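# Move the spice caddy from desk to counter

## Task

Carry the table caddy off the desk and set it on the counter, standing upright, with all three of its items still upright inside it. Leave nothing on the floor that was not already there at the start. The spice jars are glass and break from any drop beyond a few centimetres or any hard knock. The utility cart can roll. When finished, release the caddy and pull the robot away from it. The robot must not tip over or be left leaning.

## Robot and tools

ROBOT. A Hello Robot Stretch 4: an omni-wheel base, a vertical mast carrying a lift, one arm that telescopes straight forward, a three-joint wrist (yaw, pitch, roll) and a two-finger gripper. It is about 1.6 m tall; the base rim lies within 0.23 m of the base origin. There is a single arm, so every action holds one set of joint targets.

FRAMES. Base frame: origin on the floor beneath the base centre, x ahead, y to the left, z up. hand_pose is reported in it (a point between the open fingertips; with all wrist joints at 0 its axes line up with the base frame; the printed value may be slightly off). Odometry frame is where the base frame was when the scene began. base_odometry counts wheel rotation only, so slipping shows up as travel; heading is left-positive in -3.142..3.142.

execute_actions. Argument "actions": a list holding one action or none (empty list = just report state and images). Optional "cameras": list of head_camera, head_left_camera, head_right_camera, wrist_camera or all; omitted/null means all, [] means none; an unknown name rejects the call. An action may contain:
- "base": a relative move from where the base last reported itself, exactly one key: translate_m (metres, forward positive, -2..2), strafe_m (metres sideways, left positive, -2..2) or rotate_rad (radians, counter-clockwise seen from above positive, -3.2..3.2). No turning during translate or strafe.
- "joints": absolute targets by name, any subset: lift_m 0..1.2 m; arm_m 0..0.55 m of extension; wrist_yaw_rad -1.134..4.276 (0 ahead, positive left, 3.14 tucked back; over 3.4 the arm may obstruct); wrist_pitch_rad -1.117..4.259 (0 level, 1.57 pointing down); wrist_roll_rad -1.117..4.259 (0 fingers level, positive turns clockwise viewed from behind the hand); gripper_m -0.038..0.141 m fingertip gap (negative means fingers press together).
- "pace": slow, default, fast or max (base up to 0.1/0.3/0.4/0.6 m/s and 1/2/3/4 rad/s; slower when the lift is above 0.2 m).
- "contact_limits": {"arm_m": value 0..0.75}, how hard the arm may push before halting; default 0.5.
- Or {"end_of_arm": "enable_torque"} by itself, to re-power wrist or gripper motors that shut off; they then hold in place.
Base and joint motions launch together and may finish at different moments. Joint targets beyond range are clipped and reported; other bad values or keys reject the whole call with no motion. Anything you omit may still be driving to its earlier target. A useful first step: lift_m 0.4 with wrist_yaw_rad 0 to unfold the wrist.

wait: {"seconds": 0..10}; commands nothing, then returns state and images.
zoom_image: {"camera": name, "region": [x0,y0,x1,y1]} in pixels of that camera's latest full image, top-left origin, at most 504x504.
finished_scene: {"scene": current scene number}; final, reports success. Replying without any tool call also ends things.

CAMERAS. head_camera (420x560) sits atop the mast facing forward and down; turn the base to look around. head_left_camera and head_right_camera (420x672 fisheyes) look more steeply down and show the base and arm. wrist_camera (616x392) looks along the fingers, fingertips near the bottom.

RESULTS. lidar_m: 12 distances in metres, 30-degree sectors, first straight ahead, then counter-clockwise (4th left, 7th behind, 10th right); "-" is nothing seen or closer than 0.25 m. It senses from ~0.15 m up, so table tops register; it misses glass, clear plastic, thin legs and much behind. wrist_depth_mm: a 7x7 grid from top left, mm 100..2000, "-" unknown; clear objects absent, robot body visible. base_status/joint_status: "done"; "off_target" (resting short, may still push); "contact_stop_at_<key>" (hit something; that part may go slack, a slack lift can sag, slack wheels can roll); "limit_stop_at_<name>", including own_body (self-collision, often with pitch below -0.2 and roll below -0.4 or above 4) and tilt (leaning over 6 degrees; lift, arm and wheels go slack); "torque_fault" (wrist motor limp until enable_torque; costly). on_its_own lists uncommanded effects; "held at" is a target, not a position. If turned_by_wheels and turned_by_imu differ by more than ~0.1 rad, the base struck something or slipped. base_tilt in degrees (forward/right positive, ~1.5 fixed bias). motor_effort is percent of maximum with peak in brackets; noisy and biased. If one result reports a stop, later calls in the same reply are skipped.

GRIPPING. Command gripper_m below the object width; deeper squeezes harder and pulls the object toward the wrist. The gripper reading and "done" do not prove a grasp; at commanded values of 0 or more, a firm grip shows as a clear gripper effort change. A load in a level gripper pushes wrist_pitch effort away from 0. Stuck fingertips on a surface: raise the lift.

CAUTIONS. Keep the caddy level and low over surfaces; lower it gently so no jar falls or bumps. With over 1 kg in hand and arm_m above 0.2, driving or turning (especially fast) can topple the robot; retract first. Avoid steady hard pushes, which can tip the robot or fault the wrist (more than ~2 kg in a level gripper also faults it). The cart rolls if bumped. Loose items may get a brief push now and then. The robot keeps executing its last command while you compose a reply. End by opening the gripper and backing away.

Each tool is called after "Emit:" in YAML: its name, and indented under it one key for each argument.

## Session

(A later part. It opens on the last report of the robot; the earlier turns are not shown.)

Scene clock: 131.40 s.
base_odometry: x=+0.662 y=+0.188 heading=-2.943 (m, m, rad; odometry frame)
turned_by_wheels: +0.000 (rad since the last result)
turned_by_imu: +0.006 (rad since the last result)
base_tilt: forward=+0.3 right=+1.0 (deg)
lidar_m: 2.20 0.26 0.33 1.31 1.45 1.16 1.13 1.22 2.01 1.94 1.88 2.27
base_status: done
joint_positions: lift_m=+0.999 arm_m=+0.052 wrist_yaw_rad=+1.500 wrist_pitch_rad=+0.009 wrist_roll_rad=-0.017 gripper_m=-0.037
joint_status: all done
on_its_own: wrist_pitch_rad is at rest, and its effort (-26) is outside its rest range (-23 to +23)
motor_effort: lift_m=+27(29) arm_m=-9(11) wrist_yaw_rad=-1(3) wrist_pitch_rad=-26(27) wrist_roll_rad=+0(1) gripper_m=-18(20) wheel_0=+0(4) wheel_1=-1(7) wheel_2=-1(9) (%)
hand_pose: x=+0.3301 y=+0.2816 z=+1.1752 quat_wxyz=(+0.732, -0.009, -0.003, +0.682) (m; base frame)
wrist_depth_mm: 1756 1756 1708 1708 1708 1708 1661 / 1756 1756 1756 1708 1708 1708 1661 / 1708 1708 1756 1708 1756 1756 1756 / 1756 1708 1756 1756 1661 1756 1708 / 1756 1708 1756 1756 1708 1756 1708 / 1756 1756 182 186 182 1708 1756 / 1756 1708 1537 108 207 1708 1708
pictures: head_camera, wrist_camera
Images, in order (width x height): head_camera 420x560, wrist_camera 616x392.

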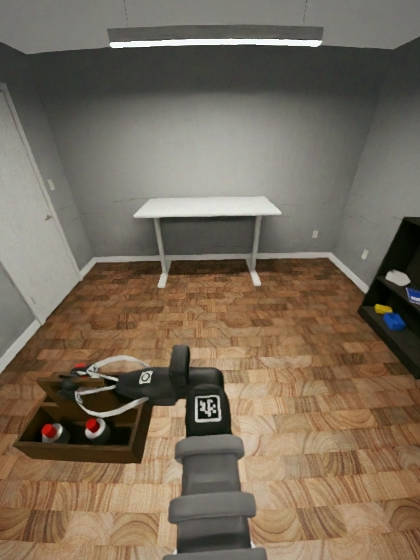

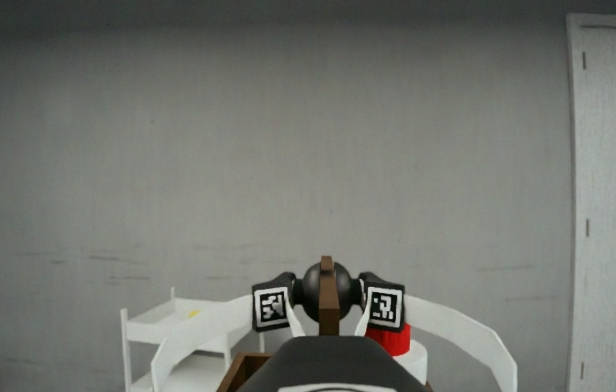

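Emit:
execute_actions:
  actions:
    - {"base": {"rotate_rad": 2.8}, "pace": "slow"}
  cameras: ["head_camera", "head_left_camera", "wrist_camera"]

Scene clock: 136.67 s.
base_odometry: x=+0.662 y=+0.188 heading=-0.143 (m, m, rad; odometry frame)
turned_by_wheels: +2.800 (rad since the last result)
turned_by_imu: +2.795 (rad since the last result)
base_tilt: forward=+0.2 right=+1.0 (deg)
lidar_m: 1.14 0.25 0.33 1.95 1.95 1.87 2.63 2.21 2.19 1.81 1.29 1.35
base_status: done
joint_positions: lift_m=+0.999 arm_m=+0.052 wrist_yaw_rad=+1.500 wrist_pitch_rad=+0.009 wrist_roll_rad=-0.017 gripper_m=-0.037
joint_status: not commanded
on_its_own: wrist_pitch_rad is at rest, and its effort (-27) is outside its rest range (-23 to +23)
motor_effort: lift_m=+27(27) arm_m=-9(9) wrist_yaw_rad=-1(1) wrist_pitch_rad=-27(26) wrist_roll_rad=+0(0) gripper_m=-18(18) wheel_0=-2(8) wheel_1=-3(4) wheel_2=+0(6) (%)
hand_pose: x=+0.3301 y=+0.2816 z=+1.1752 quat_wxyz=(+0.732, -0.009, -0.003, +0.682) (m; base frame)
wrist_depth_mm: 1661 1808 1921 - - 1756 1430 / 1661 1808 1921 - - 1808 1430 / 1708 1756 1921 - - 1808 1464 / 1661 1756 1921 - - 1808 1464 / 1618 1808 1921 - - 1808 1464 / 1661 1756 182 186 183 1008 917 / 1661 1756 1808 108 207 946 854
pictures: head_camera, head_left_camera, wrist_camera
Images, in order (width x height): head_camera 420x560, head_left_camera 420x672, wrist_camera 616x392.

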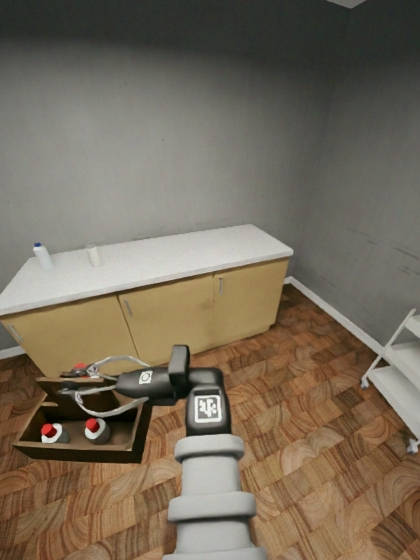

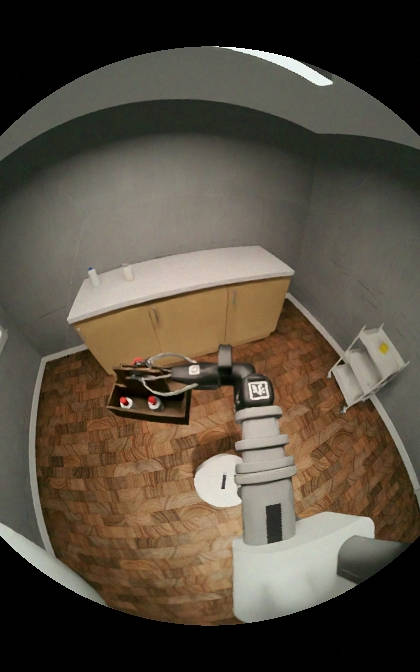

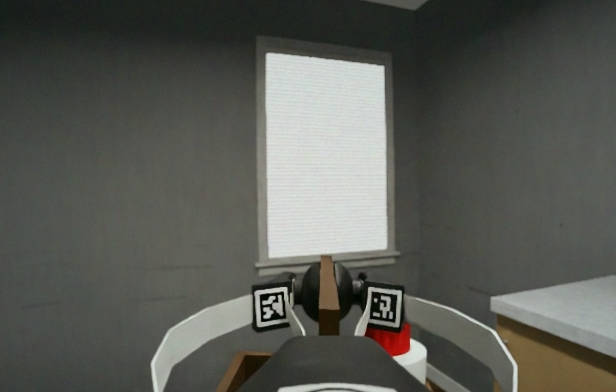

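Emit:
execute_actions:
  actions:
    - {"base": {"translate_m": 0.7}, "joints": {"arm_m": 0.4}}
  cameras: ["head_camera", "head_left_camera", "wrist_camera"]

Scene clock: 143.23 s.
base_odometry: x=+1.355 y=+0.088 heading=-0.143 (m, m, rad; odometry frame)
turned_by_wheels: +0.000 (rad since the last result)
turned_by_imu: +0.000 (rad since the last result)
base_tilt: forward=+0.3 right=+1.0 (deg)
lidar_m: 0.46 0.46 0.52 0.89 2.16 2.44 3.65 2.88 1.90 1.18 1.57 0.55
base_status: done
joint_positions: lift_m=+0.999 arm_m=+0.398 wrist_yaw_rad=+1.500 wrist_pitch_rad=+0.009 wrist_roll_rad=-0.017 gripper_m=-0.037
joint_status: all done
on_its_own: wrist_pitch_rad is at rest, and its effort (-26) is outside its rest range (-23 to +23)
motor_effort: lift_m=+26(27) arm_m=+9(10) wrist_yaw_rad=+0(4) wrist_pitch_rad=-26(27) wrist_roll_rad=+0(0) gripper_m=-18(19) wheel_0=+0(6) wheel_1=+1(5) wheel_2=+1(10) (%)
hand_pose: x=+0.6770 y=+0.2816 z=+1.1752 quat_wxyz=(+0.732, -0.009, -0.003, +0.682) (m; base frame)
wrist_depth_mm: 1983 - - 1397 831 585 473 / 1863 - - 1397 831 591 473 / 1921 - - 1430 842 597 473 / 1983 - - 1430 842 597 473 / 1921 - - 1229 866 603 484 / 1921 - 182 186 183 549 477 / 1921 640 603 108 207 525 480
pictures: head_camera, head_left_camera, wrist_camera
Images, in order (width x height): head_camera 420x560, head_left_camera 420x672, wrist_camera 616x392.

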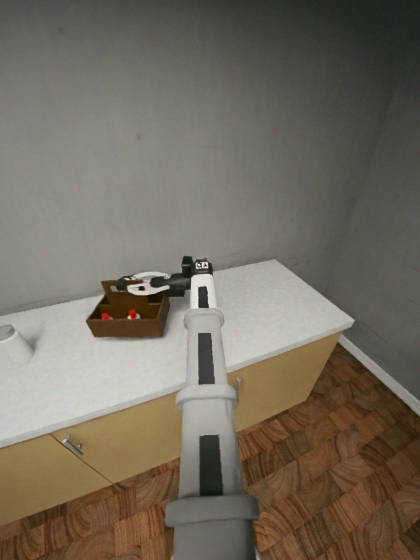

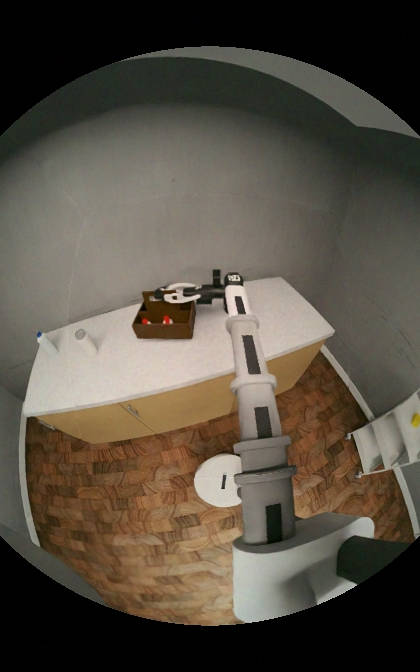

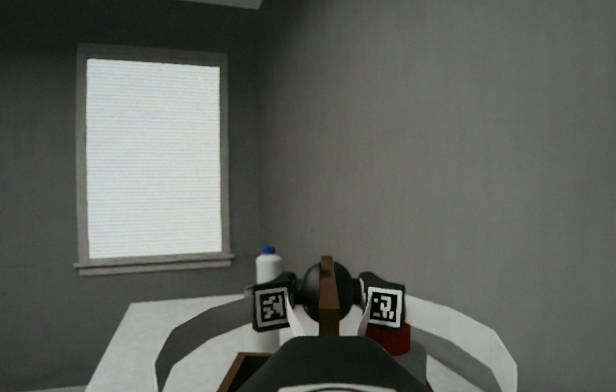

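Emit:
execute_actions:
  actions:
    - {"joints": {"lift_m": 0.922}, "pace": "slow"}
  cameras: ["head_camera"]

Scene clock: 146.43 s.
base_odometry: x=+1.355 y=+0.088 heading=-0.143 (m, m, rad; odometry frame)
turned_by_wheels: +0.000 (rad since the last result)
turned_by_imu: +0.001 (rad since the last result)
base_tilt: forward=+0.4 right=+1.0 (deg)
lidar_m: 0.46 0.46 0.53 0.90 2.15 2.41 3.65 2.90 1.93 1.20 1.59 0.55
base_status: not commanded
joint_positions: lift_m=+0.922 arm_m=+0.398 wrist_yaw_rad=+1.500 wrist_pitch_rad=+0.009 wrist_roll_rad=-0.017 gripper_m=-0.037
joint_status: all done
on_its_own: wrist_pitch_rad is at rest, and its effort (-26) is outside its rest range (-23 to +23)
motor_effort: lift_m=+19(27) arm_m=+9(9) wrist_yaw_rad=-1(0) wrist_pitch_rad=-26(26) wrist_roll_rad=+0(0) gripper_m=-18(19) wheel_0=+0(0) wheel_1=+1(1) wheel_2=+2(2) (%)
hand_pose: x=+0.6770 y=+0.2816 z=+1.0978 quat_wxyz=(+0.732, -0.009, -0.003, +0.682) (m; base frame)
wrist_depth_mm: 1921 - - 1430 831 585 473 / 1983 - - 1397 842 591 477 / 1983 - - 1397 854 603 480 / 1921 - - 1430 866 603 480 / 1921 - - 1229 854 603 480 / 1983 723 182 186 182 554 480 / 1921 480 455 108 207 439 469
pictures: head_camera
Images, in order (width x height): head_camera 420x560.

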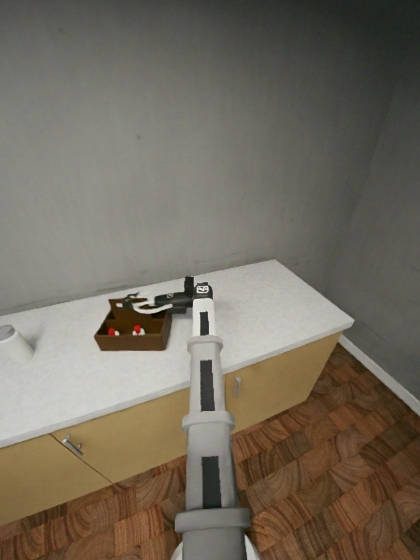

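Emit:
execute_actions:
  actions:
    - {"joints": {"lift_m": 0.908}, "pace": "slow"}
  cameras: []

Scene clock: 148.37 s.
base_odometry: x=+1.355 y=+0.088 heading=-0.143 (m, m, rad; odometry frame)
turned_by_wheels: +0.000 (rad since the last result)
turned_by_imu: +0.000 (rad since the last result)
base_tilt: forward=+0.3 right=+1.0 (deg)
lidar_m: 0.46 0.45 0.53 0.88 2.14 2.41 3.65 2.89 1.93 1.18 1.58 0.56
base_status: not commanded
joint_positions: lift_m=+0.908 arm_m=+0.398 wrist_yaw_rad=+1.500 wrist_pitch_rad=+0.004 wrist_roll_rad=-0.017 gripper_m=-0.037
joint_status: all done
motor_effort: lift_m=+17(18) arm_m=+9(9) wrist_yaw_rad=-1(1) wrist_pitch_rad=-13(26) wrist_roll_rad=+1(0) gripper_m=-18(19) wheel_0=+1(0) wheel_1=+1(1) wheel_2=+2(2) (%)
hand_pose: x=+0.6769 y=+0.2816 z=+1.0853 quat_wxyz=(+0.732, -0.008, -0.004, +0.682) (m; base frame)
wrist_depth_mm: 1983 - - 1430 842 585 473 / 1921 - - 1430 854 591 480 / 1983 - - 1464 866 597 480 / 1921 - - 1430 866 603 480 / 1863 - - 1205 854 597 480 / 1863 699 183 185 183 549 484 / 1863 462 439 108 207 424 459
pictures: none
No camera images: the call's "cameras" was empty. Leave "cameras" out to get every camera's image.

The caddy is touching down. Release it slightly, then lift clear.

Emit:
execute_actions:
  actions:
    - {"joints": {"gripper_m": 0.014}}
  cameras: ["wrist_camera"]

Emit:
execute_actions:
  actions:
    - {"joints": {"lift_m": 0.98}}
  cameras: ["head_camera", "wrist_camera"]

Scene clock: 151.13 s.
base_odometry: x=+1.355 y=+0.088 heading=-0.143 (m, m, rad; odometry frame)
turned_by_wheels: +0.000 (rad since the last result)
turned_by_imu: +0.001 (rad since the last result)
base_tilt: forward=+0.3 right=+0.9 (deg)
lidar_m: 0.46 0.45 0.51 0.89 2.14 2.44 3.64 2.90 1.91 1.19 1.59 0.55
base_status: not commanded
joint_positions: lift_m=+0.908 arm_m=+0.398 wrist_yaw_rad=+1.500 wrist_pitch_rad=+0.003 wrist_roll_rad=-0.017 gripper_m=+0.014
joint_status: all done
motor_effort: lift_m=+17(17) arm_m=+9(9) wrist_yaw_rad=+0(1) wrist_pitch_rad=-8(13) wrist_roll_rad=+1(0) gripper_m=-5(22) wheel_0=+0(0) wheel_1=+1(1) wheel_2=+2(2) (%)
hand_pose: x=+0.6770 y=+0.2816 z=+1.0858 quat_wxyz=(+0.732, -0.007, -0.005, +0.682) (m; base frame)
wrist_depth_mm: 1921 - - 1397 854 580 473 / 1921 - - 1430 854 591 477 / 1921 - - 1430 866 597 477 / 1983 - - 1464 866 603 480 / 1983 - - 1205 866 603 480 / 1921 707 591 187 192 574 480 / 1921 496 336 108 213 424 466
pictures: wrist_camera
Images, in order (width x height): wrist_camera 616x392.

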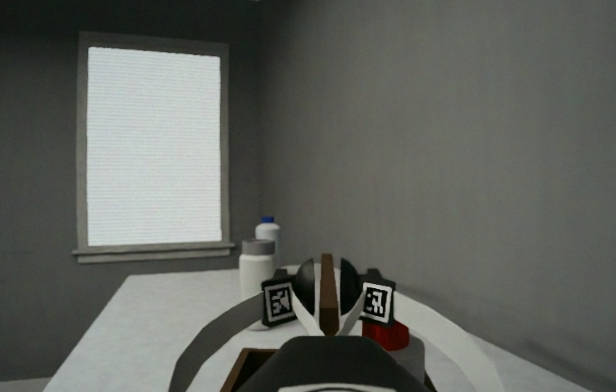

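Scene clock: 152.40 s.
base_odometry: x=+1.355 y=+0.088 heading=-0.143 (m, m, rad; odometry frame)
turned_by_wheels: +0.000 (rad since the last result)
turned_by_imu: +0.000 (rad since the last result)
base_tilt: forward=+0.4 right=+0.9 (deg)
lidar_m: 0.45 0.44 0.52 0.88 2.16 2.43 3.65 2.88 1.94 1.17 1.59 0.56
base_status: not commanded
joint_positions: lift_m=+0.980 arm_m=+0.398 wrist_yaw_rad=+1.500 wrist_pitch_rad=+0.002 wrist_roll_rad=-0.017 gripper_m=+0.014
joint_status: all done
motor_effort: lift_m=+25(27) arm_m=+9(9) wrist_yaw_rad=-1(0) wrist_pitch_rad=-8(9) wrist_roll_rad=+1(0) gripper_m=-5(5) wheel_0=+0(0) wheel_1=+1(1) wheel_2=+2(2) (%)
hand_pose: x=+0.6770 y=+0.2816 z=+1.1572 quat_wxyz=(+0.732, -0.007, -0.005, +0.682) (m; base frame)
wrist_depth_mm: 1921 - - 1397 831 591 469 / 1983 - - 1430 854 597 480 / 1921 - - 1430 854 597 477 / 1921 - - 1430 854 603 480 / 1983 - - 1336 854 603 480 / 1921 - 768 207 192 574 477 / 1921 647 580 108 609 525 473
pictures: head_camera, wrist_camera
Images, in order (width x height): head_camera 420x560, wrist_camera 616x392.

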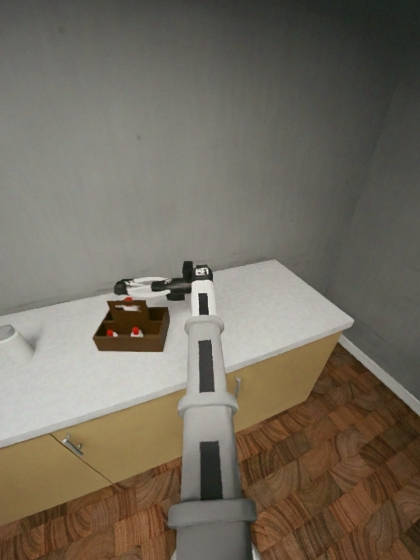

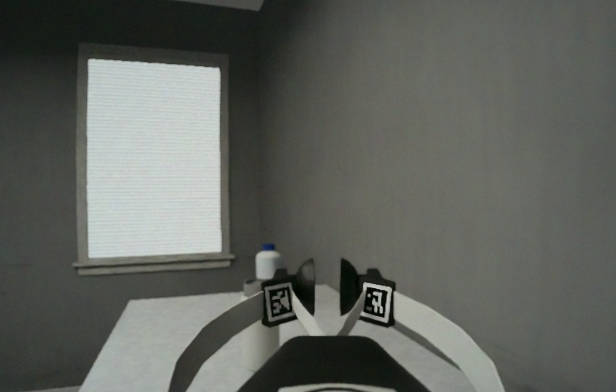

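Emit:
execute_actions:
  actions:
    - {"base": {"translate_m": -0.3}, "joints": {"arm_m": 0.0}, "pace": "fast"}
  cameras: ["head_camera"]

Emit:
zoom_image:
  camera: "head_camera"
  region: [80, 230, 260, 350]

Scene clock: 156.57 s.
base_odometry: x=+1.058 y=+0.131 heading=-0.143 (m, m, rad; odometry frame)
turned_by_wheels: +0.000 (rad since the last result)
turned_by_imu: +0.002 (rad since the last result)
base_tilt: forward=+0.5 right=+1.1 (deg)
lidar_m: 0.75 0.73 0.86 2.06 2.05 2.19 3.37 2.61 2.00 1.21 1.25 0.88
base_status: done
joint_positions: lift_m=+0.980 arm_m=+0.002 wrist_yaw_rad=+1.500 wrist_pitch_rad=+0.002 wrist_roll_rad=-0.017 gripper_m=+0.014
joint_status: all done
motor_effort: lift_m=+25(25) arm_m=-8(8) wrist_yaw_rad=-1(1) wrist_pitch_rad=-8(9) wrist_roll_rad=+1(1) gripper_m=-3(4) wheel_0=+0(9) wheel_1=-1(9) wheel_2=-1(10) (%)
hand_pose: x=+0.2800 y=+0.2816 z=+1.1572 quat_wxyz=(+0.732, -0.007, -0.005, +0.682) (m; base frame)
wrist_depth_mm: 1808 1808 - - - 1366 1098 / 1756 1863 - - - 1397 1098 / 1808 1863 - - - 1430 1118 / 1756 1808 - - - 1430 1118 / 1808 1921 - - - 1397 1060 / 1756 1863 - 207 193 917 878 / 1756 1863 - 108 820 559 603
pictures: head_camera
Images, in order (width x height): head_camera 420x560.

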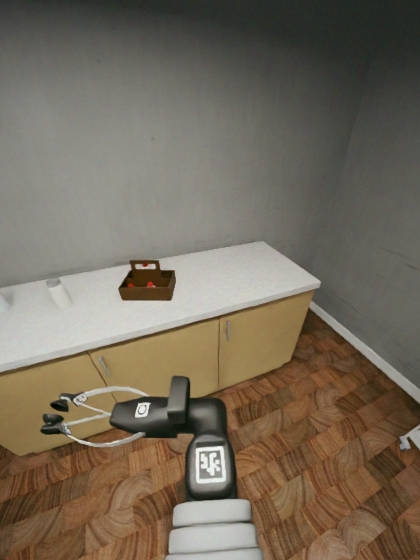

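Region (80, 230, 260, 350) of head_camera's 420x560 image, scaled by 2.800, with more detail than that image has.

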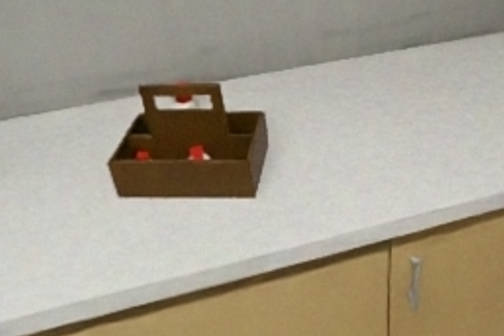

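Emit:
finished_scene:
  scene: 1

The scene is finished: the task was done.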